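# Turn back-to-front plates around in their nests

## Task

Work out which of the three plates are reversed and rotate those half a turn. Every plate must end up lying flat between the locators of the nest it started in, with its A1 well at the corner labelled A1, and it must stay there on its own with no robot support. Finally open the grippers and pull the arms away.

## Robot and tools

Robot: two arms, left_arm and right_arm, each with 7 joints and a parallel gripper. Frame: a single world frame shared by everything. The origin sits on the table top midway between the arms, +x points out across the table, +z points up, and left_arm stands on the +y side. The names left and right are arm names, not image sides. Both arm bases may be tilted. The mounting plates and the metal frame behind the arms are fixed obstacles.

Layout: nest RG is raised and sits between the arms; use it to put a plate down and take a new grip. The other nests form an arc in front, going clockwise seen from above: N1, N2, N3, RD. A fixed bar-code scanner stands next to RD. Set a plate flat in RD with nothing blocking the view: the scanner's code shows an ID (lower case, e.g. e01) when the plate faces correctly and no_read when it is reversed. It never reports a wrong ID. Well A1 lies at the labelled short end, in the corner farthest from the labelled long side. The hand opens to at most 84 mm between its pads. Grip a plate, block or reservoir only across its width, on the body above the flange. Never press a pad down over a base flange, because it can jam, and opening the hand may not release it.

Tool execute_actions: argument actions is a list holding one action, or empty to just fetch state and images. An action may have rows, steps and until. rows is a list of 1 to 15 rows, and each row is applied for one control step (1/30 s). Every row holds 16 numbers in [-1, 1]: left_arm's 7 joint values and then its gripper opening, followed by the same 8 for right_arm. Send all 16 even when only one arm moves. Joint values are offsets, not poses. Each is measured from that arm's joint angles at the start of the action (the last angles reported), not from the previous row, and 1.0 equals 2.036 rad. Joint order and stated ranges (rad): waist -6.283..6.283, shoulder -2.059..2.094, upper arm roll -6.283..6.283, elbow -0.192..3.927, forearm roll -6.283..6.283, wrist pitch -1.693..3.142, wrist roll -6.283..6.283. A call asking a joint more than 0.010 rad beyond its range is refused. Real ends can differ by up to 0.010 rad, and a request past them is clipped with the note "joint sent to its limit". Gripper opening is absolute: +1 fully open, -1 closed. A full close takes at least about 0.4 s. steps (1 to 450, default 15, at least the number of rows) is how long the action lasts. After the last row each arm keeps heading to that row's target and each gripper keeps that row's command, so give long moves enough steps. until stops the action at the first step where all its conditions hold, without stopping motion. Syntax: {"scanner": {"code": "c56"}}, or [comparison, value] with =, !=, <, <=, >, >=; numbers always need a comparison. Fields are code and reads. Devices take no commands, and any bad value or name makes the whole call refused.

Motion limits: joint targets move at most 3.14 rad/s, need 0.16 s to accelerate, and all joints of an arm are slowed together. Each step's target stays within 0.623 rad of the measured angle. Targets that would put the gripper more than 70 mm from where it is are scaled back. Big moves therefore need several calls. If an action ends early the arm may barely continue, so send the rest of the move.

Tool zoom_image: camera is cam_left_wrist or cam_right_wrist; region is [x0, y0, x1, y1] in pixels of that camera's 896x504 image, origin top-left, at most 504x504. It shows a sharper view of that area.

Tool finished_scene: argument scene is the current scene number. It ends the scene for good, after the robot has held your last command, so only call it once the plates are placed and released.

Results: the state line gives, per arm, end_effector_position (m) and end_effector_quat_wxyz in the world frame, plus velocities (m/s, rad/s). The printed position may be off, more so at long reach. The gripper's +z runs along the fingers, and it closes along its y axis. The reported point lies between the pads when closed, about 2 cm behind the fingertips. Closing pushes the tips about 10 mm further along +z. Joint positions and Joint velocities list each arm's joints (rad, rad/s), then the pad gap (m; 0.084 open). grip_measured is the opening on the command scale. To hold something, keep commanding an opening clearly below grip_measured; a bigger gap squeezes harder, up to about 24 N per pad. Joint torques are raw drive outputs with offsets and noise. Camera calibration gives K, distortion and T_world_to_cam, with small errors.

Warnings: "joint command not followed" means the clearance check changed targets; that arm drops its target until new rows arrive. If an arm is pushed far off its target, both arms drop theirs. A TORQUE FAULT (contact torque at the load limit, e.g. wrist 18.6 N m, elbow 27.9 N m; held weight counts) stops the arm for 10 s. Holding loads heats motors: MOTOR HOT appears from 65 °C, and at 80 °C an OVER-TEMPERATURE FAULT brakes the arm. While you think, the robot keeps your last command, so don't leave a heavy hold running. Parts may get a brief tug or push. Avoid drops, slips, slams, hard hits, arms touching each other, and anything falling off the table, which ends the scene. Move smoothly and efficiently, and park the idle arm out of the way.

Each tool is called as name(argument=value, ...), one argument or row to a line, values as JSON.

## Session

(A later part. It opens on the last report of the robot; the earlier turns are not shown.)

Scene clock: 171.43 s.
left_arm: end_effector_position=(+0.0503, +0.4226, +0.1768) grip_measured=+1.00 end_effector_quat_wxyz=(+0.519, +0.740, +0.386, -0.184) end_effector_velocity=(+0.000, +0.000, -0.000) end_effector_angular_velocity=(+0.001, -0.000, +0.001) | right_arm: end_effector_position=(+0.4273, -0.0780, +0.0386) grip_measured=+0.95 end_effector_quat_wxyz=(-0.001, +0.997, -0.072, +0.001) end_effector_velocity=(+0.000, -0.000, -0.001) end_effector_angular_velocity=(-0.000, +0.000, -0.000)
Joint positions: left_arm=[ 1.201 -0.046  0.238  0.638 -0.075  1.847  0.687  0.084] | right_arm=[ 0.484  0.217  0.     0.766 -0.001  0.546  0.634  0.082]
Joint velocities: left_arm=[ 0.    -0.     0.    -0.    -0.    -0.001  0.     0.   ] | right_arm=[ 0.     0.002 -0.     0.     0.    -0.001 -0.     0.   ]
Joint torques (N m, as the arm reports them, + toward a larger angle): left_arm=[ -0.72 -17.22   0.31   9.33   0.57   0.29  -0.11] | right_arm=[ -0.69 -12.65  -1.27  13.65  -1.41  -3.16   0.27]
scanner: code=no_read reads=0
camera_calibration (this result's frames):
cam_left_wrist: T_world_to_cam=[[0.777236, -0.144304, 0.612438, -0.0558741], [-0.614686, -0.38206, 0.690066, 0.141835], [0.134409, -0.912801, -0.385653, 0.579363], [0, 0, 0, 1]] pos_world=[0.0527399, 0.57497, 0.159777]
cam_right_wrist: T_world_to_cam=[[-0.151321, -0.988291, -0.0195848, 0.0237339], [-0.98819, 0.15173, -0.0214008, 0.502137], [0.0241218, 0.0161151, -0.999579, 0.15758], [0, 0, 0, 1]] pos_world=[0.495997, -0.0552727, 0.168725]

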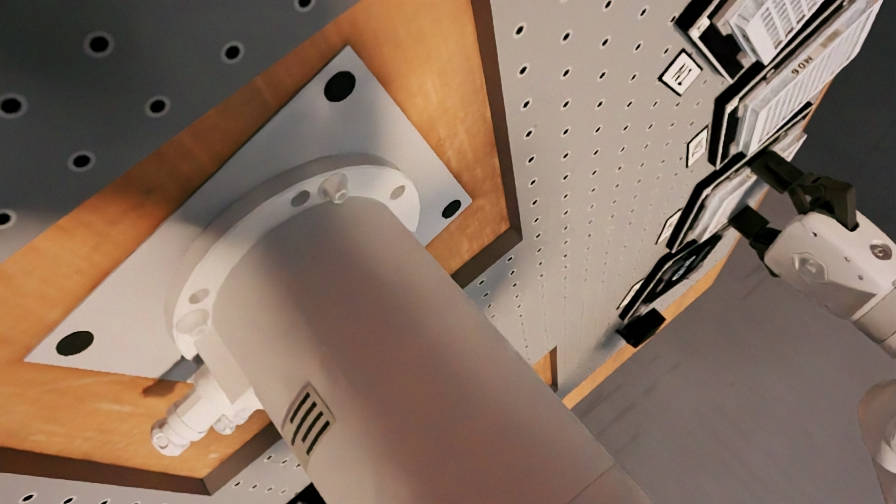

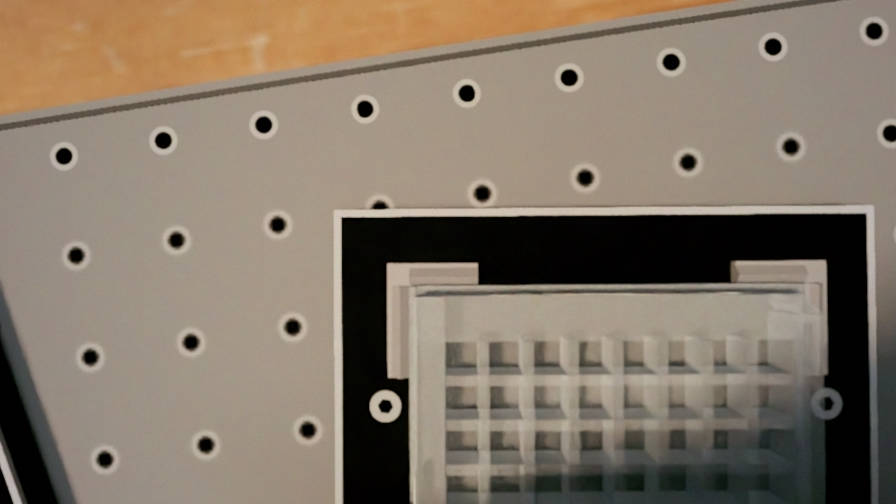

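execute_actions(
  actions=[
    {"rows":[[0,0,0,0,0,0,0,1,0,-0.002,0,-0.0003,0,0.003,0,0],[0,0,0,0,0,0,0,1,0,-0.004,0,0,0,0.0055,0,0],[0,0,0,0,0,0,0,1,0,-0.006,0,0.0002,0,0.008,0,0],[0,0,0,0,0,0,0,1,0,-0.008,0,0.0005,0,0.010,0,0],[0,0,0,0,0,0,0,1,0,-0.010,0,0.0007,0,0.0125,0,0],[0,0,0,0,0,0,0,1,0,-0.013,0,0.001,0,0.016,0,0],[0,0,0,0,0,0,0,1,0,-0.016,0,0.0014,0,0.0193,0,0],[0,0,0,0,0,0,0,1,0,-0.0206,0,0.002,0,0.0246,0,0]],"steps":20},
  ],
)

execute_actions(
  actions=[
    {"rows":[[0,0,0,0,0,0,0,1,0,0,0,0,0,0,-1,0]],"steps":40},
  ],
)

Scene clock: 184.13 s.
left_arm: end_effector_position=(+0.0503, +0.4226, +0.1768) grip_measured=+1.00 end_effector_quat_wxyz=(+0.519, +0.740, +0.386, -0.184) end_effector_velocity=(+0.000, -0.000, -0.000) end_effector_angular_velocity=(-0.001, -0.001, -0.000) | right_arm: end_effector_position=(+0.4253, -0.0792, +0.0533) grip_measured=+0.94 end_effector_quat_wxyz=(+0.001, +0.997, -0.072, -0.002) end_effector_velocity=(+0.005, +0.003, +0.007) end_effector_angular_velocity=(+0.008, -0.014, +0.001)
Joint positions: left_arm=[ 1.201 -0.046  0.238  0.638 -0.075  1.847  0.687  0.084] | right_arm=[ 0.484  0.177  0.     0.768 -0.001  0.596  0.634  0.082]
Joint velocities: left_arm=[ 0.     0.001 -0.001  0.    -0.     0.     0.     0.   ] | right_arm=[ 0.001 -0.01   0.     0.008  0.     0.001  0.    -0.   ]
Joint torques (N m, as the arm reports them, + toward a larger angle): left_arm=[ -0.82 -17.16   0.12   9.27   0.62   0.24  -0.18] | right_arm=[  0.2  -26.76  -0.57  19.73  -1.47  -1.79   0.19]
scanner: code=no_read reads=0
camera_calibration (this result's frames):
cam_left_wrist: T_world_to_cam=[[0.777236, -0.144304, 0.612438, -0.0558741], [-0.614686, -0.38206, 0.690066, 0.141835], [0.134409, -0.912801, -0.385653, 0.579363], [0, 0, 0, 1]] pos_world=[0.0527399, 0.57497, 0.159777]
cam_right_wrist: T_world_to_cam=[[-0.151602, -0.988323, -0.015291, 0.0224179], [-0.988279, 0.15184, -0.0157785, 0.5004], [0.017916, 0.0127198, -0.999759, 0.1747], [0, 0, 0, 1]] pos_world=[0.494804, -0.0560466, 0.182896]

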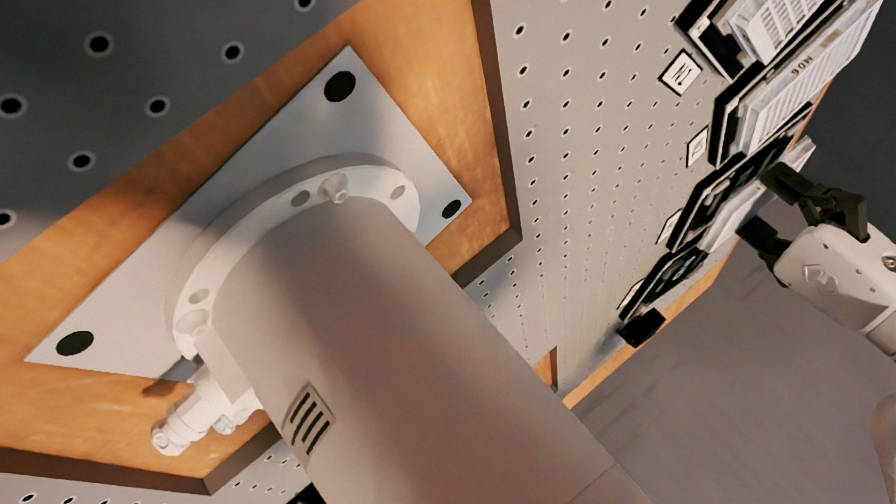

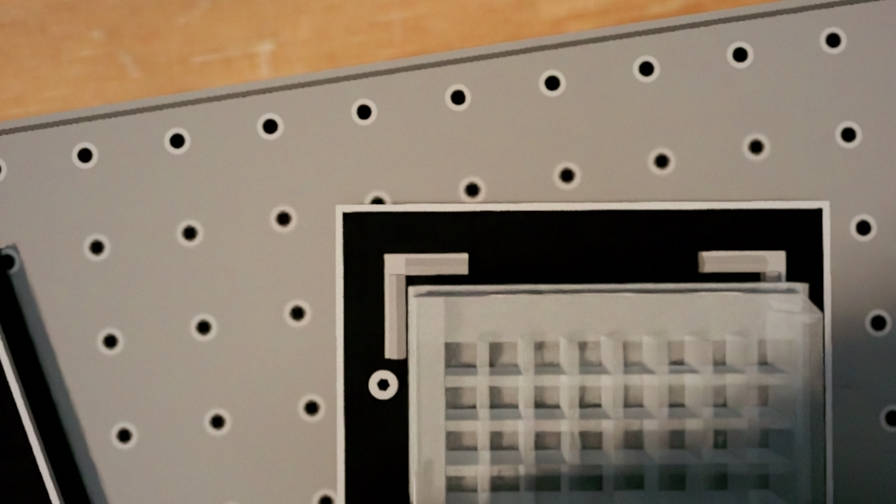

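Scene clock: 185.47 s.
left_arm: end_effector_position=(+0.0503, +0.4226, +0.1768) grip_measured=+1.00 end_effector_quat_wxyz=(+0.519, +0.740, +0.386, -0.184) end_effector_velocity=(+0.000, +0.000, -0.000) end_effector_angular_velocity=(+0.001, -0.001, -0.001) | right_arm: end_effector_position=(+0.4253, -0.0792, +0.0533) grip_measured=+0.94 end_effector_quat_wxyz=(-0.001, +0.585, +0.811, -0.002) end_effector_velocity=(-0.000, -0.000, -0.001) end_effector_angular_velocity=(-0.001, +0.002, +0.008)
Joint positions: left_arm=[ 1.201 -0.046  0.238  0.638 -0.075  1.847  0.687  0.084] | right_arm=[ 0.484  0.177  0.     0.768 -0.001  0.596 -1.401  0.082]
Joint velocities: left_arm=[-0.001 -0.    -0.     0.    -0.    -0.     0.    -0.   ] | right_arm=[-0.     0.001  0.    -0.001 -0.     0.    -0.008  0.   ]
Joint torques (N m, as the arm reports them, + toward a larger angle): left_arm=[ -0.76 -17.13   0.18   9.32   0.58   0.24  -0.15] | right_arm=[  0.05 -27.17  -0.56  19.79  -1.19  -1.75   0.11]
scanner: code=no_read reads=0
camera_calibration (this result's frames):
cam_left_wrist: T_world_to_cam=[[0.777236, -0.144304, 0.612438, -0.055874], [-0.614686, -0.382061, 0.690066, 0.141835], [0.134409, -0.912801, -0.385653, 0.579363], [0, 0, 0, 1]] pos_world=[0.0527399, 0.57497, 0.159777]
cam_right_wrist: T_world_to_cam=[[0.951501, 0.306787, -0.022955, -0.343775], [0.306418, -0.951722, -0.0182579, -0.137528], [-0.0274481, 0.0103387, -0.99957, 0.193798], [0, 0, 0, 1]] pos_world=[0.374562, -0.0274265, 0.183312]

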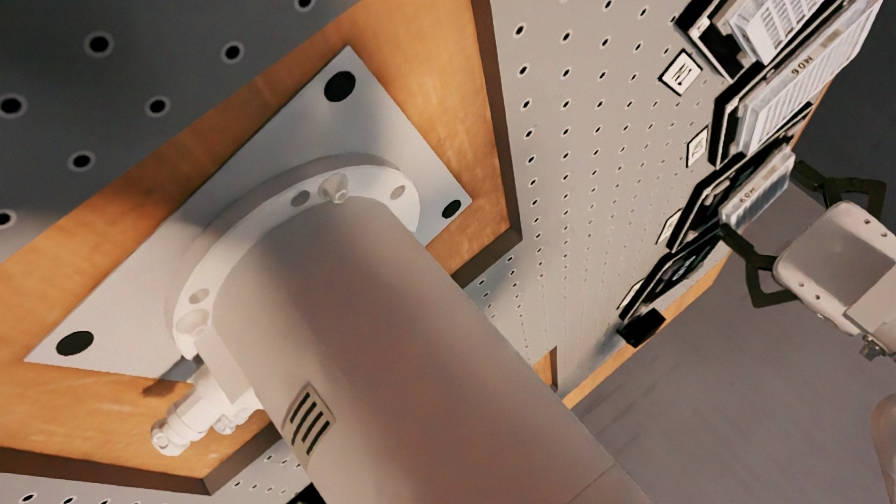

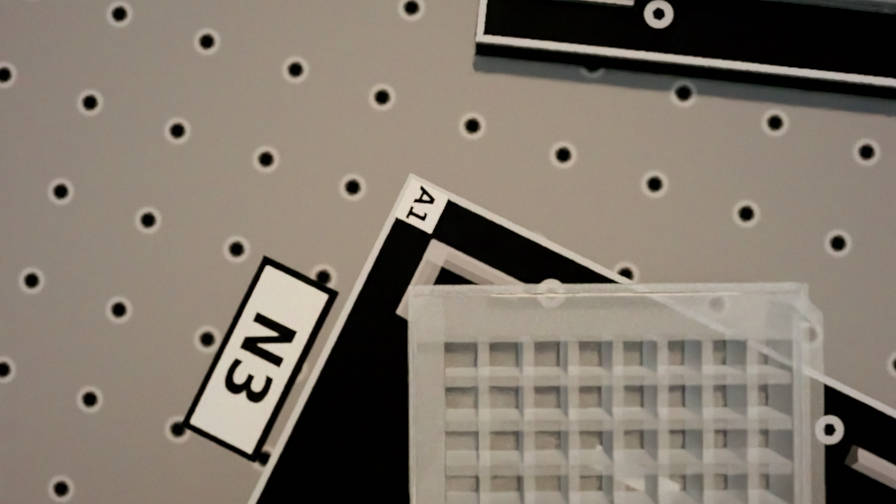

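execute_actions(
  actions=[
    {"rows":[[0,0,0,0,0,0,0,1,0,0.0083,0,0,0,-0.0106,-0.5435,0]],"steps":35},
  ],
)

Scene clock: 193.30 s.
left_arm: end_effector_position=(+0.0503, +0.4226, +0.1768) grip_measured=+1.00 end_effector_quat_wxyz=(+0.519, +0.740, +0.386, -0.184) end_effector_velocity=(+0.000, +0.000, +0.000) end_effector_angular_velocity=(+0.001, -0.000, -0.001) | right_arm: end_effector_position=(+0.4269, -0.0784, +0.0476) grip_measured=+0.94 end_effector_quat_wxyz=(+0.000, +0.072, +0.997, -0.000) end_effector_velocity=(-0.000, +0.000, -0.000) end_effector_angular_velocity=(-0.000, +0.001, +0.002)
Joint positions: left_arm=[ 1.201 -0.046  0.238  0.638 -0.075  1.847  0.687  0.084] | right_arm=[ 0.484  0.194  0.     0.768 -0.001  0.575 -2.508  0.082]
Joint velocities: left_arm=[-0.    -0.001 -0.001  0.    -0.     0.001 -0.    -0.   ] | right_arm=[ 0.     0.001  0.     0.    -0.     0.    -0.001 -0.   ]
Joint torques (N m, as the arm reports them, + toward a larger angle): left_arm=[ -0.61 -17.33   0.22   9.47   0.46   0.26  -0.14] | right_arm=[  0.7  -27.08  -0.49  19.52  -1.34  -1.63   0.1 ]
scanner: code=no_read reads=0
camera_calibration (this result's frames):
cam_left_wrist: T_world_to_cam=[[0.777236, -0.144304, 0.612438, -0.055874], [-0.614686, -0.382061, 0.690066, 0.141835], [0.134409, -0.912801, -0.385653, 0.579363], [0, 0, 0, 1]] pos_world=[0.0527399, 0.57497, 0.159777]
cam_right_wrist: T_world_to_cam=[[0.151999, 0.988205, -0.0186104, 0.0488371], [0.988139, -0.152351, -0.0192382, -0.365645], [-0.0218466, -0.0154655, -0.999642, 0.183719], [0, 0, 0, 1]] pos_world=[0.357898, -0.101126, 0.177527]

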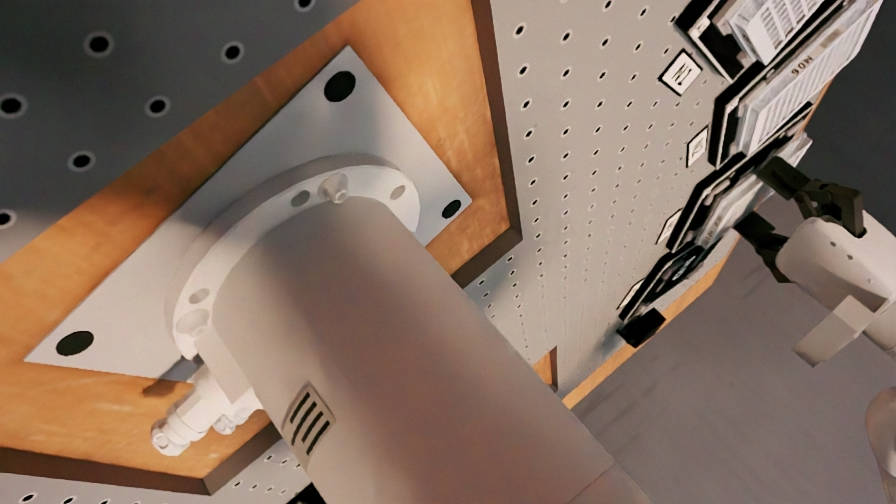

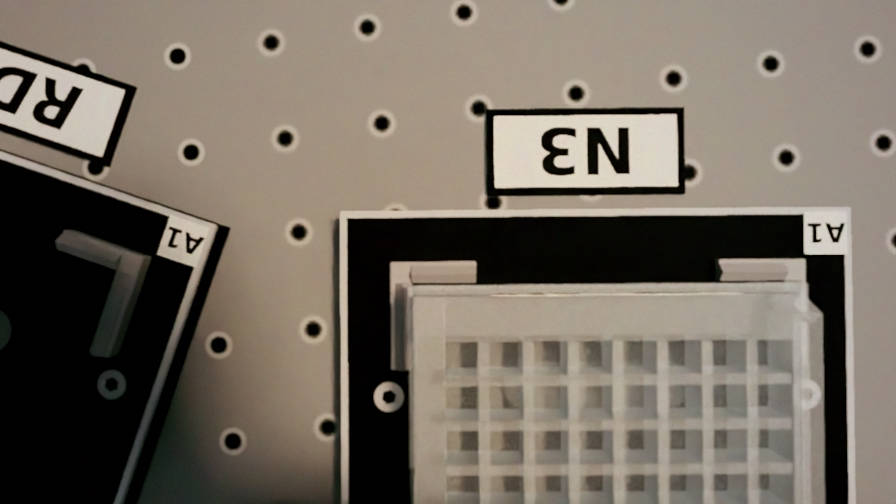

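execute_actions(
  actions=[
    {"rows":[[0,0,0,0,0,0,0,1,0,0.001,0,-0.0001,0,-0.0011,0,0],[0,0,0,0,0,0,0,1,0,0.002,0,-0.0003,0,-0.0023,0,0],[0,0,0,0,0,0,0,1,0,0.003,0,-0.0004,0,-0.0034,0,0],[0,0,0,0,0,0,0,1,0,0.004,0,-0.0005,0,-0.0045,0,0],[0,0,0,0,0,0,0,1,0,0.005,0,-0.0007,0,-0.0056,0,0],[0,0,0,0,0,0,0,1,0,0.006,0,-0.0008,0,-0.0068,0,0],[0,0,0,0,0,0,0,1,0,0.007,0,-0.0009,0,-0.0079,0,0],[0,0,0,0,0,0,0,1,0,0.008,0,-0.001,0,-0.009,0,0],[0,0,0,0,0,0,0,1,0,0.009,0,-0.0012,0,-0.0102,0,0],[0,0,0,0,0,0,0,1,0,0.0097,0,-0.0013,0,-0.011,0,0],[0,0,0,0,0,0,0,1,0,0.0104,0,-0.0014,0,-0.0118,0,0]],"steps":25},
  ],
)

Scene clock: 209.23 s.
left_arm: end_effector_position=(+0.0503, +0.4226, +0.1768) grip_measured=+1.00 end_effector_quat_wxyz=(+0.519, +0.740, +0.386, -0.184) end_effector_velocity=(-0.000, -0.000, +0.000) end_effector_angular_velocity=(-0.000, +0.000, -0.002) | right_arm: end_effector_position=(+0.4270, -0.0783, +0.0395) grip_measured=+0.94 end_effector_quat_wxyz=(+0.000, +0.072, +0.997, +0.000) end_effector_velocity=(-0.000, +0.000, -0.000) end_effector_angular_velocity=(+0.000, +0.000, +0.000)
Joint positions: left_arm=[ 1.201 -0.046  0.238  0.638 -0.075  1.847  0.687  0.084] | right_arm=[ 0.484  0.214  0.     0.766 -0.001  0.551 -2.508  0.082]
Joint velocities: left_arm=[-0.001 -0.    -0.     0.     0.001  0.001  0.     0.   ] | right_arm=[ 0.001  0.001  0.001 -0.     0.    -0.001  0.001  0.   ]
Joint torques (N m, as the arm reports them, + toward a larger angle): left_arm=[ -0.93 -17.29   0.19   9.26   0.54   0.28  -0.14] | right_arm=[ -0.02 -26.71  -0.54  18.49  -1.32  -1.5    0.27]
scanner: code=no_read reads=0
camera_calibration (this result's frames):
cam_left_wrist: T_world_to_cam=[[0.777236, -0.144304, 0.612438, -0.0558741], [-0.614686, -0.38206, 0.690066, 0.141835], [0.134409, -0.912801, -0.385653, 0.579363], [0, 0, 0, 1]] pos_world=[0.0527399, 0.57497, 0.159777]
cam_right_wrist: T_world_to_cam=[[0.152033, 0.988207, -0.01824, 0.0486151], [0.988146, -0.152369, -0.0187479, -0.365906], [-0.0213061, -0.0151735, -0.999658, 0.175438], [0, 0, 0, 1]] pos_world=[0.357915, -0.101133, 0.169405]

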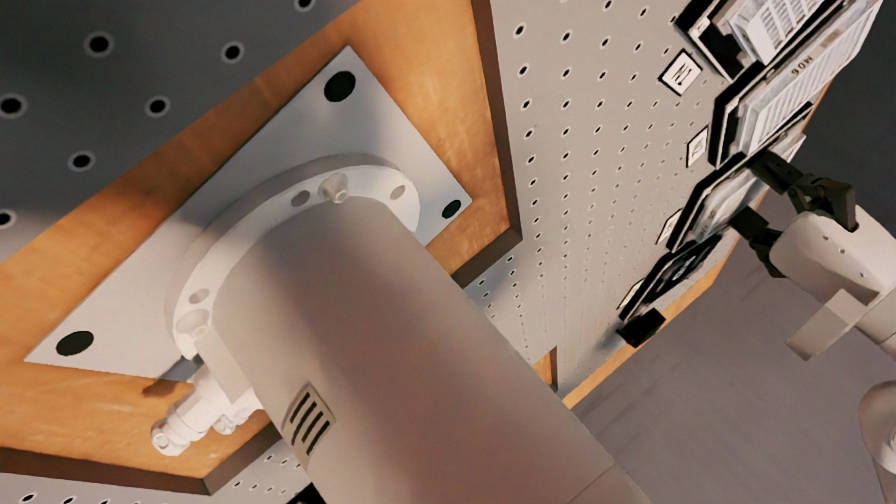

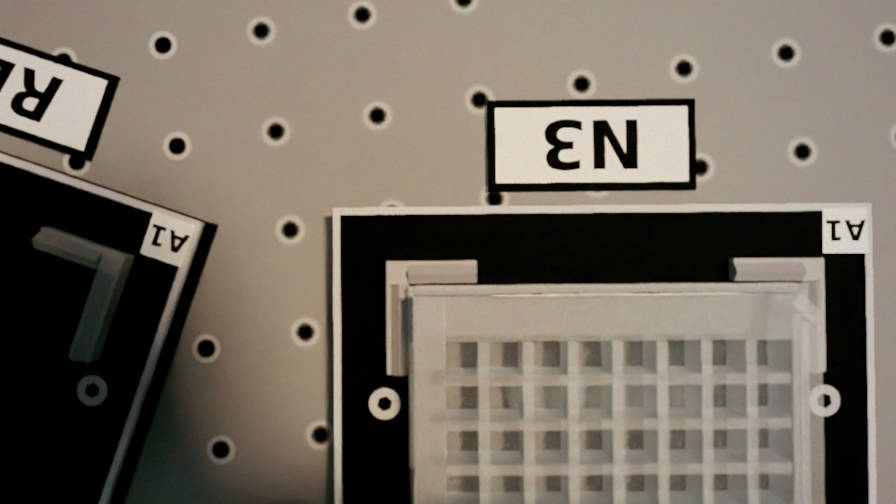

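execute_actions(
  actions=[
    {"rows":[[0,0,0,0,0,0,0,1,0,0,0,0,0,0,0,0.5],[0,0,0,0,0,0,0,1,0,0,0,0,0,0,0,0.9],[0,0,0,0,0,0,0,1,0,0,0,0,0,0,0,1],[0,0,0,0,0,0,0,1,0,0,0,0,0,0,0,1],[0,0,0,0,0,0,0,1,0,0,0,0,0,0,0,1],[0,0,0,0,0,0,0,1,0,0,0,0,0,0,0,1],[0,0,0,0,0,0,0,1,0,0,0,0,0,0,0,1],[0,0,0,0,0,0,0,1,0,-0.003,0,0.0004,0,0.0034,0,1],[0,0,0,0,0,0,0,1,0,-0.006,0,0.0008,0,0.0068,0,1],[0,0,0,0,0,0,0,1,0,-0.009,0,0.0012,0,0.0102,0,1],[0,0,0,0,0,0,0,1,0,-0.012,0,0.0016,0,0.0136,0,1],[0,0,0,0,0,0,0,1,0,-0.015,0,0.002,0,0.017,0,1],[0,0,0,0,0,0,0,1,0,-0.019,0,0.0025,0,0.0215,0,1],[0,0,0,0,0,0,0,1,0,-0.025,0,0.004,0,0.029,0,1],[0,0,0,0,0,0,0,1,0,-0.0518,0,0.0118,0,0.0643,0,1]],"steps":35},
  ],
)

Scene clock: 232.83 s.
left_arm: end_effector_position=(+0.0503, +0.4226, +0.1768) grip_measured=+1.00 end_effector_quat_wxyz=(+0.519, +0.740, +0.386, -0.184) end_effector_velocity=(+0.000, -0.000, -0.000) end_effector_angular_velocity=(-0.000, +0.000, +0.001) | right_arm: end_effector_position=(+0.4273, -0.0782, +0.0834) grip_measured=+1.00 end_effector_quat_wxyz=(-0.000, +0.072, +0.997, -0.000) end_effector_velocity=(+0.001, +0.000, +0.001) end_effector_angular_velocity=(+0.001, -0.002, -0.001)
Joint positions: left_arm=[ 1.201 -0.046  0.238  0.638 -0.075  1.847  0.687  0.084] | right_arm=[ 0.484  0.109  0.     0.79  -0.001  0.682 -2.508  0.084]
Joint velocities: left_arm=[ 0.    -0.    -0.    -0.    -0.001 -0.    -0.001  0.   ] | right_arm=[-0.    -0.003  0.     0.001  0.     0.001  0.001 -0.   ]
Joint torques (N m, as the arm reports them, + toward a larger angle): left_arm=[ -0.95 -17.26   0.27   9.25   0.56   0.31  -0.13] | right_arm=[  0.16 -25.8   -0.43  20.54  -1.2   -1.69   0.15]
scanner: code=no_read reads=0
camera_calibration (this result's frames):
cam_left_wrist: T_world_to_cam=[[0.777236, -0.144304, 0.612438, -0.0558742], [-0.614686, -0.382061, 0.690066, 0.141835], [0.134409, -0.912801, -0.385653, 0.579363], [0, 0, 0, 1]] pos_world=[0.0527399, 0.57497, 0.159777]
cam_right_wrist: T_world_to_cam=[[0.152037, 0.988184, -0.0193959, 0.0493366], [0.988109, -0.152422, -0.0201931, -0.365208], [-0.0229109, -0.0160951, -0.999608, 0.219946], [0, 0, 0, 1]] pos_world=[0.358403, -0.100879, 0.213442]

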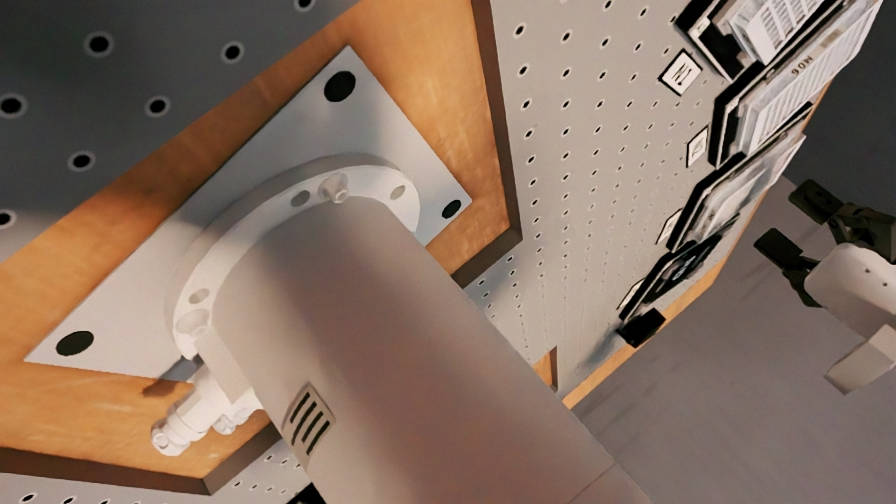

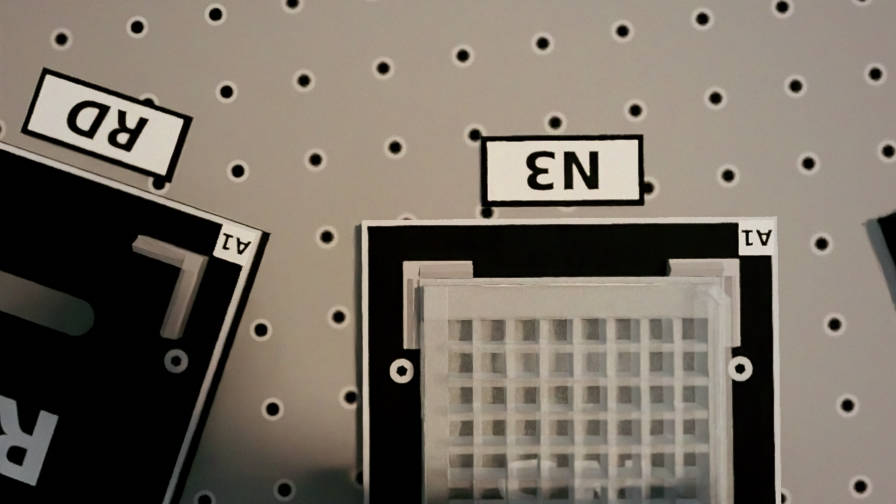

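execute_actions(
  actions=[
    {"rows":[[0,0,0,0,0,0,0,1,0.1464,0.1504,0,0.2178,0,0.0669,-0.027,1]],"steps":35},
  ],
)

Scene clock: 238.87 s.
left_arm: end_effector_position=(+0.0503, +0.4226, +0.1768) grip_measured=+1.00 end_effector_quat_wxyz=(+0.519, +0.740, +0.386, -0.184) end_effector_velocity=(-0.000, -0.000, -0.000) end_effector_angular_velocity=(-0.000, +0.001, -0.000) | right_arm: end_effector_position=(+0.4277, +0.1031, +0.0847) grip_measured=+1.00 end_effector_quat_wxyz=(+0.000, -0.104, +0.995, -0.000) end_effector_velocity=(-0.001, +0.001, +0.000) end_effector_angular_velocity=(+0.001, -0.000, +0.001)
Joint positions: left_arm=[ 1.201 -0.046  0.238  0.638 -0.075  1.847  0.687  0.084] | right_arm=[ 0.781  0.415 -0.     1.233 -0.001  0.818 -2.563  0.084]
Joint velocities: left_arm=[ 0.     0.001  0.     0.     0.001 -0.    -0.     0.   ] | right_arm=[ 0.001  0.     0.001  0.001  0.     0.     0.001 -0.   ]
Joint torques (N m, as the arm reports them, + toward a larger angle): left_arm=[ -0.88 -17.16   0.26   9.36   0.55   0.22  -0.2 ] | right_arm=[  0.17 -35.16  -0.7   22.05  -1.36  -1.66   0.24]
scanner: code=no_read reads=0
camera_calibration (this result's frames):
cam_left_wrist: T_world_to_cam=[[0.777236, -0.144304, 0.612438, -0.0558743], [-0.614686, -0.382061, 0.690066, 0.141835], [0.134409, -0.912801, -0.385653, 0.579363], [0, 0, 0, 1]] pos_world=[0.0527399, 0.57497, 0.159777]
cam_right_wrist: T_world_to_cam=[[-0.198465, 0.979926, -0.0188766, 0.020889], [0.979991, 0.198106, -0.0193041, -0.370768], [-0.015177, -0.0223301, -0.999635, 0.22144], [0, 0, 0, 1]] pos_world=[0.370856, 0.0579265, 0.214597]

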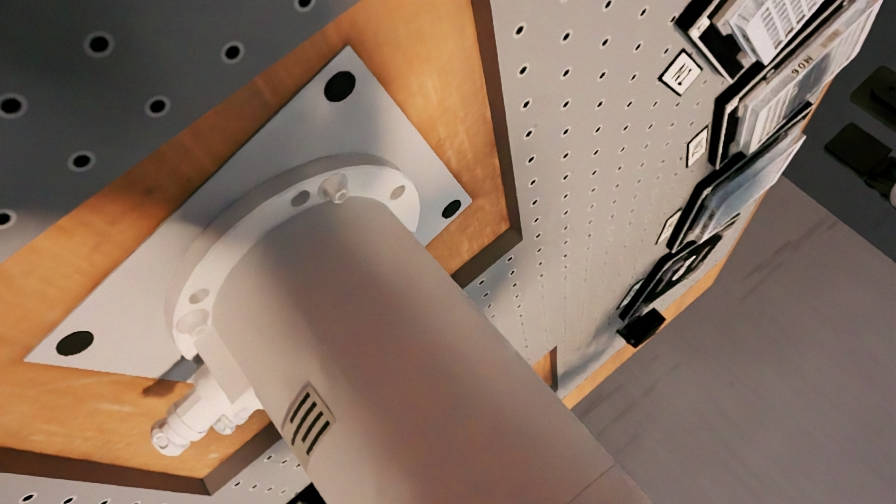

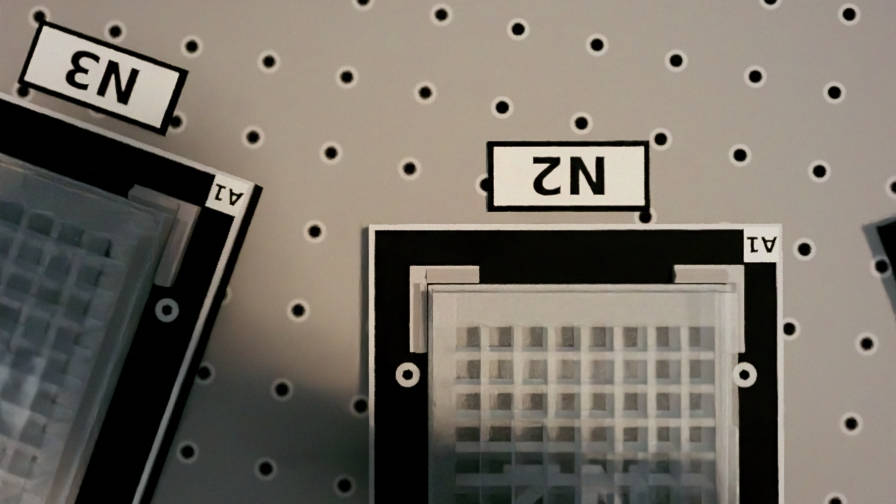

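execute_actions(
  actions=[
    {"rows":[[0,0,0,0,0,0,0,1,0.0006,0.0286,0,-0.0027,0,-0.0312,0.003,1]],"steps":25},
  ],
)

Scene clock: 251.60 s.
left_arm: end_effector_position=(+0.0503, +0.4226, +0.1768) grip_measured=+1.00 end_effector_quat_wxyz=(+0.519, +0.740, +0.386, -0.184) end_effector_velocity=(-0.000, +0.000, +0.000) end_effector_angular_velocity=(+0.001, +0.000, -0.001) | right_arm: end_effector_position=(+0.4288, +0.1051, +0.0557) grip_measured=+1.00 end_effector_quat_wxyz=(+0.000, -0.101, +0.995, -0.000) end_effector_velocity=(-0.000, -0.000, -0.000) end_effector_angular_velocity=(-0.000, +0.000, +0.001)
Joint positions: left_arm=[ 1.201 -0.046  0.238  0.638 -0.075  1.847  0.687  0.084] | right_arm=[ 0.783  0.473 -0.     1.227 -0.001  0.754 -2.556  0.084]
Joint velocities: left_arm=[ 0.001 -0.001 -0.001  0.     0.001 -0.     0.    -0.   ] | right_arm=[-0.    -0.    -0.    -0.001  0.    -0.    -0.002  0.   ]
Joint torques (N m, as the arm reports them, + toward a larger angle): left_arm=[ -0.75 -17.32   0.17   9.36   0.62   0.21  -0.16] | right_arm=[  0.18 -35.99  -0.73  21.41  -1.42  -1.66   0.15]
scanner: code=no_read reads=0
camera_calibration (this result's frames):
cam_left_wrist: T_world_to_cam=[[0.777236, -0.144304, 0.612438, -0.0558743], [-0.614686, -0.38206, 0.690066, 0.141835], [0.134409, -0.912801, -0.385653, 0.579363], [0, 0, 0, 1]] pos_world=[0.0527399, 0.57497, 0.159777]
cam_right_wrist: T_world_to_cam=[[-0.1937, 0.980879, -0.0188804, 0.0164506], [0.980941, 0.19334, -0.0193345, -0.372649], [-0.0153145, -0.0222656, -0.999635, 0.192625], [0, 0, 0, 1]] pos_world=[0.371684, 0.060201, 0.18566]

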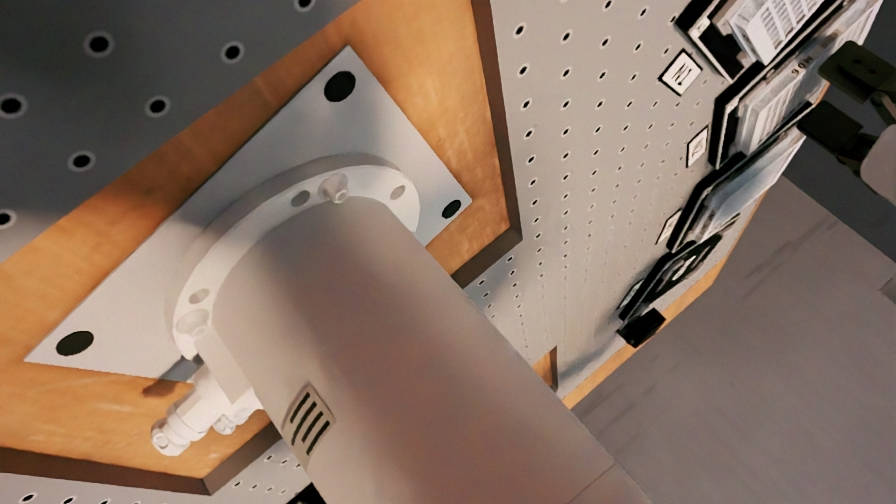

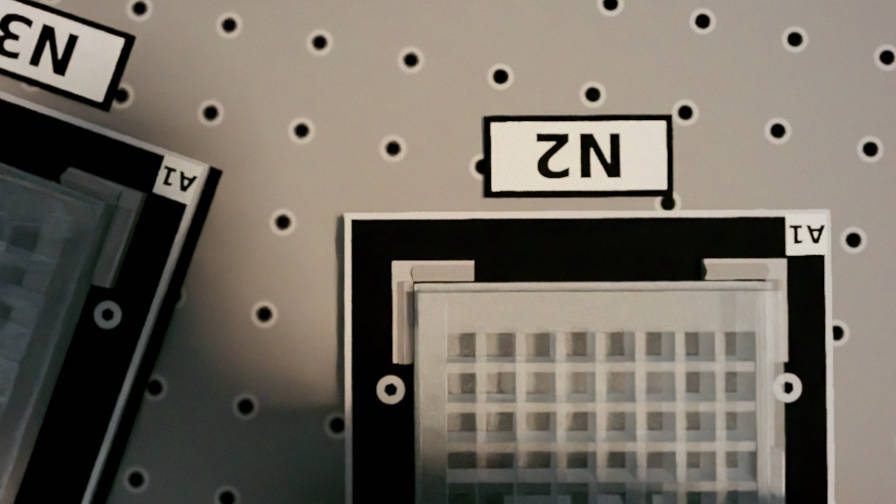

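execute_actions(
  actions=[
    {"rows":[[0,0,0,0,0,0,0,1,0,0.003,0,-0.0005,0,-0.0035,0,1],[0,0,0,0,0,0,0,1,0,0.0045,0,-0.0007,0,-0.0052,0,1],[0,0,0,0,0,0,0,1,0,0.006,0,-0.001,0,-0.007,0,1],[0,0,0,0,0,0,0,1,0,0.007,0,-0.0012,0,-0.0082,0,1],[0,0,0,0,0,0,0,1,0,0.008,0,-0.0013,0,-0.0093,0,1],[0,0,0,0,0,0,0,1,0,0.009,0,-0.0015,0,-0.0105,0,1],[0,0,0,0,0,0,0,1,0,0.010,0,-0.0017,0,-0.0117,0,1],[0,0,0,0,0,0,0,1,0,0.011,0,-0.0018,0,-0.0128,0,1],[0,0,0,0,0,0,0,1,0,0.012,0,-0.002,0,-0.014,0,1],[0,0,0,0,0,0,0,1,0,0.013,0,-0.0022,0,-0.0152,0,1],[0,0,0,0,0,0,0,1,0,0.0144,0,-0.0024,0,-0.0168,0,1]],"steps":25},
  ],
)

Scene clock: 261.80 s.
left_arm: end_effector_position=(+0.0503, +0.4226, +0.1768) grip_measured=+1.00 end_effector_quat_wxyz=(+0.519, +0.740, +0.386, -0.184) end_effector_velocity=(-0.000, +0.000, -0.000) end_effector_angular_velocity=(+0.002, +0.001, -0.003) | right_arm: end_effector_position=(+0.4288, +0.1051, +0.0406) grip_measured=+1.00 end_effector_quat_wxyz=(+0.000, -0.101, +0.995, -0.000) end_effector_velocity=(-0.001, -0.000, -0.001) end_effector_angular_velocity=(-0.001, +0.002, -0.000)
Joint positions: left_arm=[ 1.201 -0.046  0.238  0.638 -0.075  1.847  0.687  0.084] | right_arm=[ 0.783  0.503 -0.     1.223 -0.001  0.72  -2.556  0.084]
Joint velocities: left_arm=[-0.001 -0.001 -0.001  0.     0.002 -0.001  0.    -0.   ] | right_arm=[-0.     0.002  0.    -0.001  0.    -0.001 -0.    -0.   ]
Joint torques (N m, as the arm reports them, + toward a larger angle): left_arm=[ -0.84 -17.25   0.18   9.41   0.58   0.28  -0.19] | right_arm=[  0.31 -36.35  -0.82  20.94  -1.29  -1.65   0.17]
scanner: code=no_read reads=0
camera_calibration (this result's frames):
cam_left_wrist: T_world_to_cam=[[0.777236, -0.144304, 0.612438, -0.0558744], [-0.614686, -0.382061, 0.690066, 0.141835], [0.134409, -0.912801, -0.385653, 0.579363], [0, 0, 0, 1]] pos_world=[0.0527398, 0.57497, 0.159777]
cam_right_wrist: T_world_to_cam=[[-0.193709, 0.98088, -0.0187507, 0.01614], [0.980942, 0.193355, -0.0191581, -0.372983], [-0.0151663, -0.0221044, -0.999641, 0.177469], [0, 0, 0, 1]] pos_world=[0.371692, 0.0602094, 0.170563]

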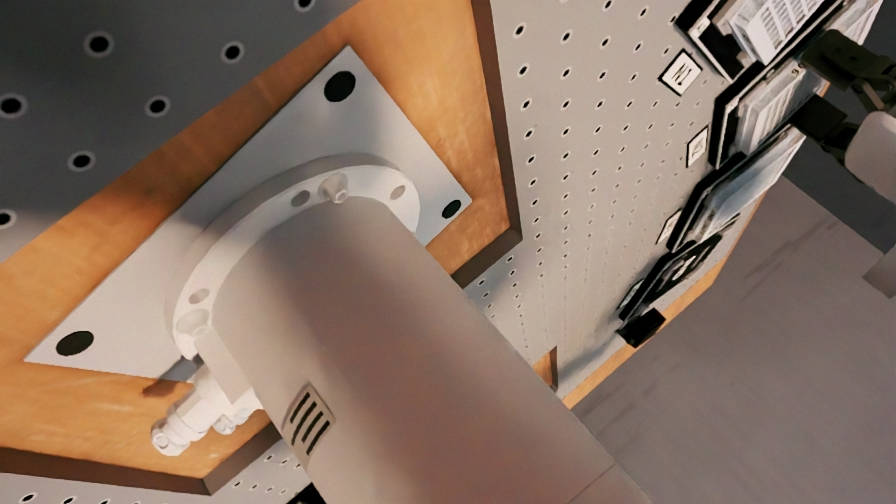

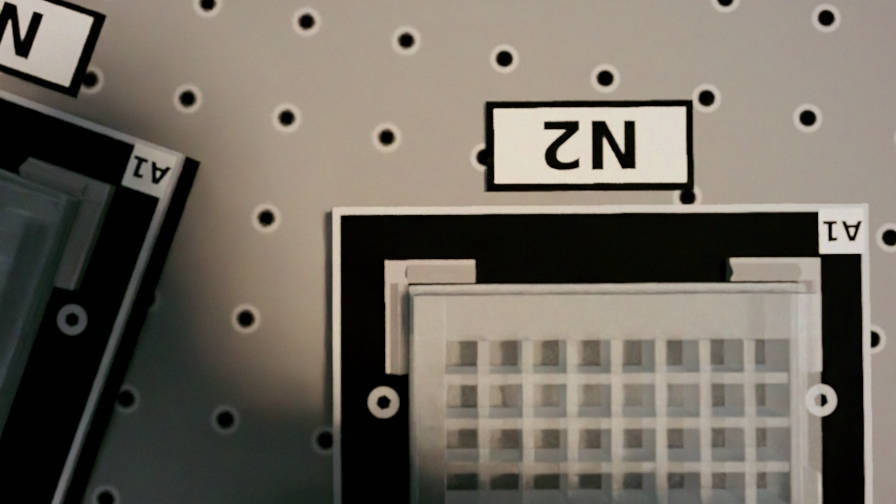

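Grip, then lift.

execute_actions(
  actions=[
    {"rows":[[0,0,0,0,0,0,0,1,0,0,0,0,0,0,0,0.95],[0,0,0,0,0,0,0,1,0,0,0,0,0,0,0,0.9],[0,0,0,0,0,0,0,1,0,0,0,0,0,0,0,0.85],[0,0,0,0,0,0,0,1,0,0,0,0,0,0,0,0.75],[0,0,0,0,0,0,0,1,0,0,0,0,0,0,0,0.6],[0,0,0,0,0,0,0,1,0,0,0,0,0,0,0,0.3],[0,0,0,0,0,0,0,1,0,0,0,0,0,0,0,0],[0,0,0,0,0,0,0,1,0,0,0,0,0,0,0,0],[0,0,0,0,0,0,0,1,0,0,0,0,0,0,0,0],[0,0,0,0,0,0,0,1,0,0,0,0,0,0,0,0],[0,0,0,0,0,0,0,1,0,-0.002,0,0.0003,0,0.0023,0,0],[0,0,0,0,0,0,0,1,0,-0.004,0,0.0007,0,0.0047,0,0],[0,0,0,0,0,0,0,1,0,-0.006,0,0.001,0,0.007,0,0],[0,0,0,0,0,0,0,1,0,-0.009,0,0.0015,0,0.0105,0,0],[0,0,0,0,0,0,0,1,0,-0.012,0,0.002,0,0.014,0,0]],"steps":35},
  ],
)

execute_actions(
  actions=[
    {"rows":[[0,0,0,0,0,0,0,1,0,0,0,0,0,0,1,0]],"steps":28},
  ],
)

Scene clock: 273.90 s.
left_arm: end_effector_position=(+0.0503, +0.4226, +0.1768) grip_measured=+1.00 end_effector_quat_wxyz=(+0.519, +0.740, +0.386, -0.184) end_effector_velocity=(-0.000, -0.000, -0.000) end_effector_angular_velocity=(-0.001, +0.001, -0.000) | right_arm: end_effector_position=(+0.4288, +0.1051, +0.0533) grip_measured=+0.93 end_effector_quat_wxyz=(+0.000, -0.101, +0.995, -0.000) end_effector_velocity=(-0.000, -0.000, +0.000) end_effector_angular_velocity=(-0.000, +0.000, -0.000)
Joint positions: left_arm=[ 1.201 -0.046  0.238  0.638 -0.075  1.847  0.687  0.084] | right_arm=[ 0.783  0.478 -0.     1.227 -0.001  0.749 -2.556  0.082]
Joint velocities: left_arm=[-0.     0.001  0.001  0.     0.001 -0.001  0.     0.   ] | right_arm=[ 0.    -0.001 -0.    -0.001  0.     0.     0.001  0.   ]
Joint torques (N m, as the arm reports them, + toward a larger angle): left_arm=[ -0.83 -17.42   0.16   9.32   0.47   0.31  -0.08] | right_arm=[  0.32 -36.17  -0.64  21.78  -1.23  -1.73   0.13]
scanner: code=no_read reads=0
camera_calibration (this result's frames):
cam_left_wrist: T_world_to_cam=[[0.777236, -0.144304, 0.612438, -0.0558744], [-0.614686, -0.38206, 0.690066, 0.141835], [0.134409, -0.912801, -0.385652, 0.579363], [0, 0, 0, 1]] pos_world=[0.0527399, 0.57497, 0.159777]
cam_right_wrist: T_world_to_cam=[[-0.1937, 0.98088, -0.0188204, 0.0163656], [0.980942, 0.193343, -0.0192477, -0.372755], [-0.0152409, -0.02219, -0.999638, 0.190126], [0, 0, 0, 1]] pos_world=[0.371719, 0.0602358, 0.18319]

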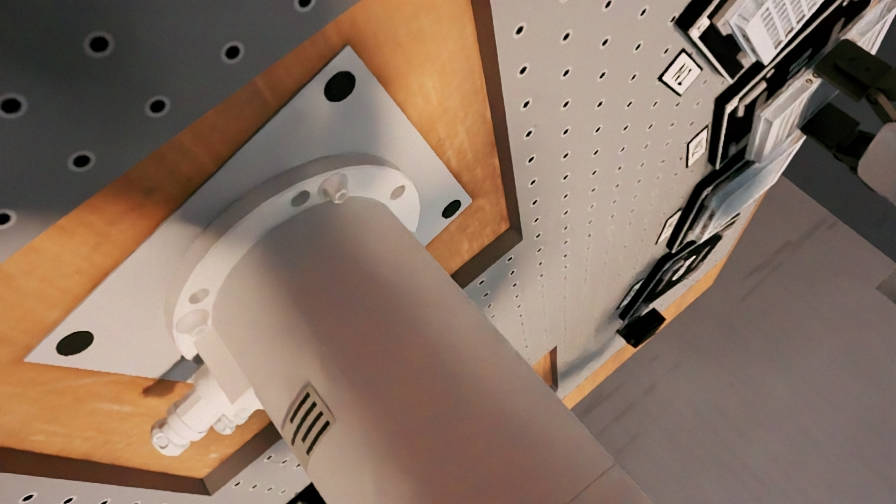

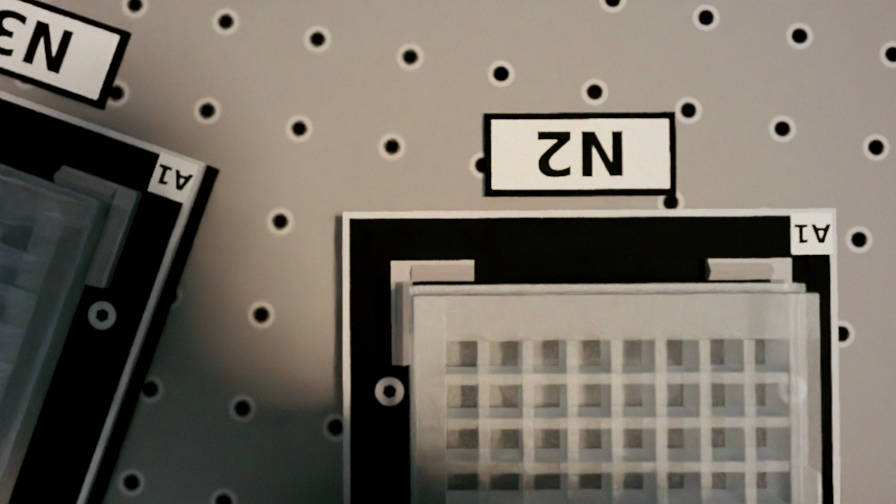

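Scene clock: 274.83 s.
left_arm: end_effector_position=(+0.0503, +0.4226, +0.1768) grip_measured=+1.00 end_effector_quat_wxyz=(+0.519, +0.740, +0.386, -0.184) end_effector_velocity=(-0.000, +0.001, +0.000) end_effector_angular_velocity=(+0.002, +0.001, -0.002) | right_arm: end_effector_position=(+0.4289, +0.1051, +0.0533) grip_measured=+0.93 end_effector_quat_wxyz=(+0.000, +0.772, +0.635, -0.000) end_effector_velocity=(+0.000, -0.000, +0.000) end_effector_angular_velocity=(+0.001, -0.001, -0.819)
Joint positions: left_arm=[ 1.201 -0.046  0.238  0.638 -0.075  1.847  0.687  0.084] | right_arm=[ 0.783  0.478 -0.     1.227 -0.001  0.749 -0.588  0.082]
Joint velocities: left_arm=[-0.001 -0.001 -0.001  0.001  0.001 -0.001 -0.     0.   ] | right_arm=[-0.    -0.    -0.     0.    -0.    -0.     0.819  0.   ]
Joint torques (N m, as the arm reports them, + toward a larger angle): left_arm=[ -0.76 -17.32   0.23   9.46   0.54   0.27  -0.26] | right_arm=[  0.36 -36.66  -0.61  21.63  -1.24  -1.79  -0.49]
scanner: code=no_read reads=0
camera_calibration (this result's frames):
cam_left_wrist: T_world_to_cam=[[0.777236, -0.144304, 0.612438, -0.0558744], [-0.614686, -0.38206, 0.690066, 0.141835], [0.134409, -0.912801, -0.385653, 0.579363], [0, 0, 0, 1]] pos_world=[0.0527399, 0.57497, 0.159777]
cam_right_wrist: T_world_to_cam=[[0.979372, -0.201258, -0.0180203, -0.362522], [-0.201591, -0.979285, -0.0190335, 0.257578], [-0.0138164, 0.0222737, -0.999656, 0.184854], [0, 0, 0, 1]] pos_world=[0.409524, 0.175164, 0.18316]

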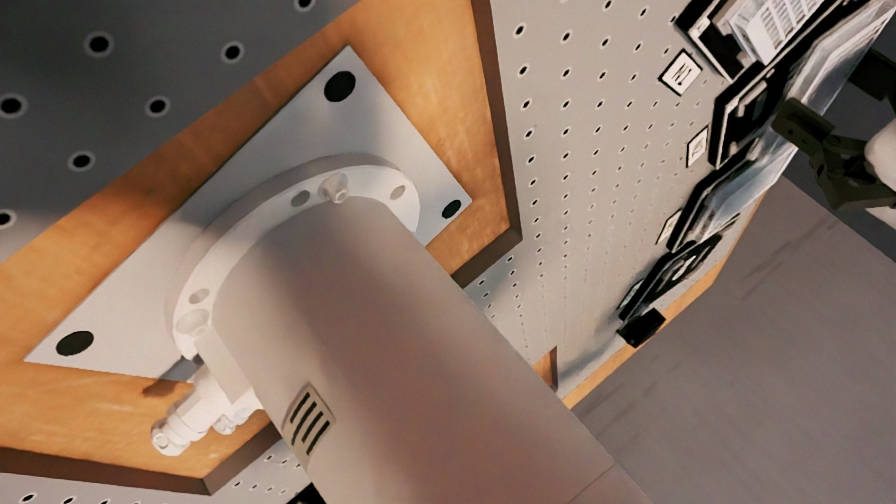

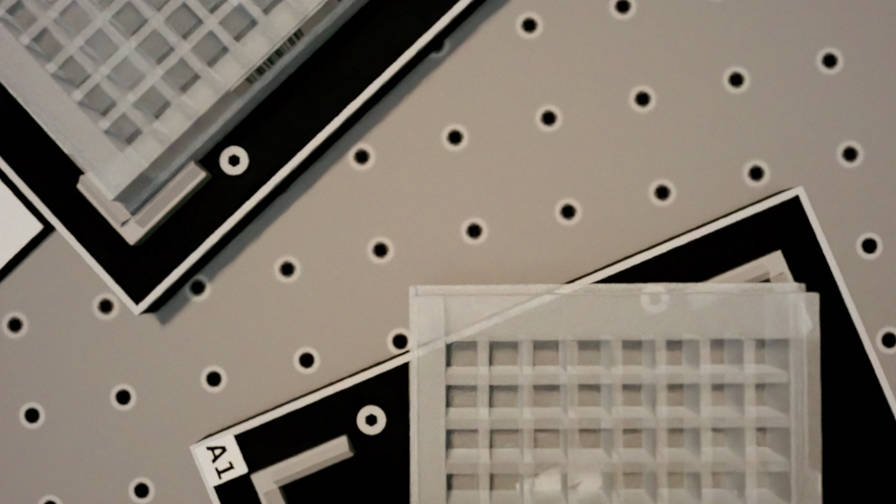

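Target q7 = 0.5856; delta 1.1736.

execute_actions(
  actions=[
    {"rows":[[0,0,0,0,0,0,0,1,0,0,0,0,0,0,0.5764,0]],"steps":32},
  ],
)

Scene clock: 281.33 s.
left_arm: end_effector_position=(+0.0503, +0.4226, +0.1768) grip_measured=+1.00 end_effector_quat_wxyz=(+0.519, +0.740, +0.386, -0.184) end_effector_velocity=(-0.000, -0.000, -0.000) end_effector_angular_velocity=(+0.000, +0.001, -0.000) | right_arm: end_effector_position=(+0.4289, +0.1051, +0.0533) grip_measured=+0.93 end_effector_quat_wxyz=(+0.000, +0.995, +0.101, +0.000) end_effector_velocity=(+0.000, +0.000, +0.000) end_effector_angular_velocity=(+0.001, -0.000, -0.005)
Joint positions: left_arm=[ 1.201 -0.046  0.238  0.638 -0.075  1.847  0.687  0.084] | right_arm=[ 0.783  0.478 -0.     1.227 -0.001  0.749  0.585  0.082]
Joint velocities: left_arm=[-0.001 -0.     0.001 -0.     0.001 -0.    -0.     0.   ] | right_arm=[-0.    -0.     0.     0.     0.     0.     0.005 -0.   ]
Joint torques (N m, as the arm reports them, + toward a larger angle): left_arm=[ -0.81 -17.48   0.26   9.32   0.56   0.24  -0.17] | right_arm=[  0.38 -36.38  -0.62  21.72  -1.2   -1.8    0.28]
scanner: code=no_read reads=0
camera_calibration (this result's frames):
cam_left_wrist: T_world_to_cam=[[0.777236, -0.144304, 0.612438, -0.0558743], [-0.614686, -0.38206, 0.690066, 0.141835], [0.134409, -0.912801, -0.385653, 0.579363], [0, 0, 0, 1]] pos_world=[0.0527399, 0.57497, 0.159777]
cam_right_wrist: T_world_to_cam=[[0.193851, -0.980868, -0.0179043, 0.0562897], [-0.980905, -0.193501, -0.0195636, 0.509261], [0.0157248, 0.0213548, -0.999648, 0.17228], [0, 0, 0, 1]] pos_world=[0.485915, 0.150076, 0.18319]

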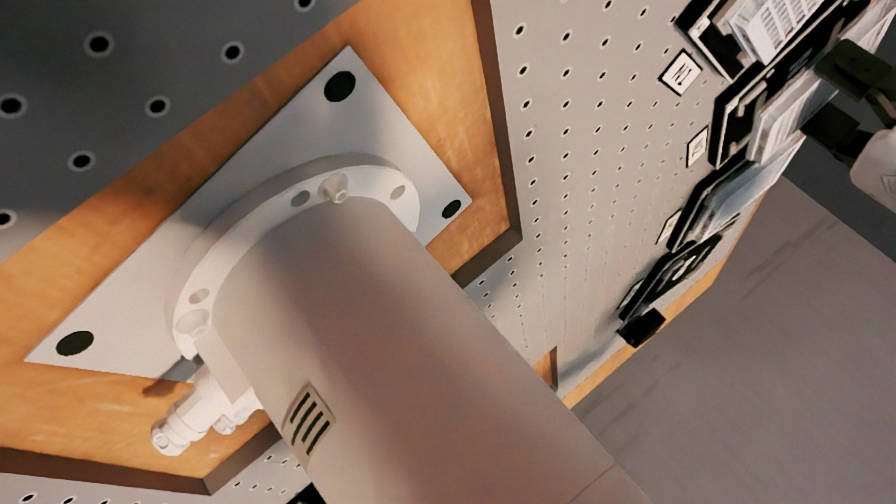

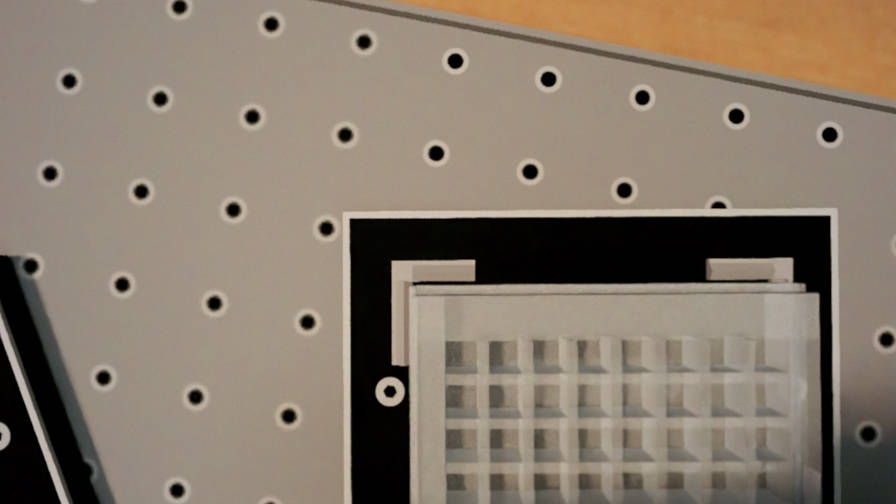

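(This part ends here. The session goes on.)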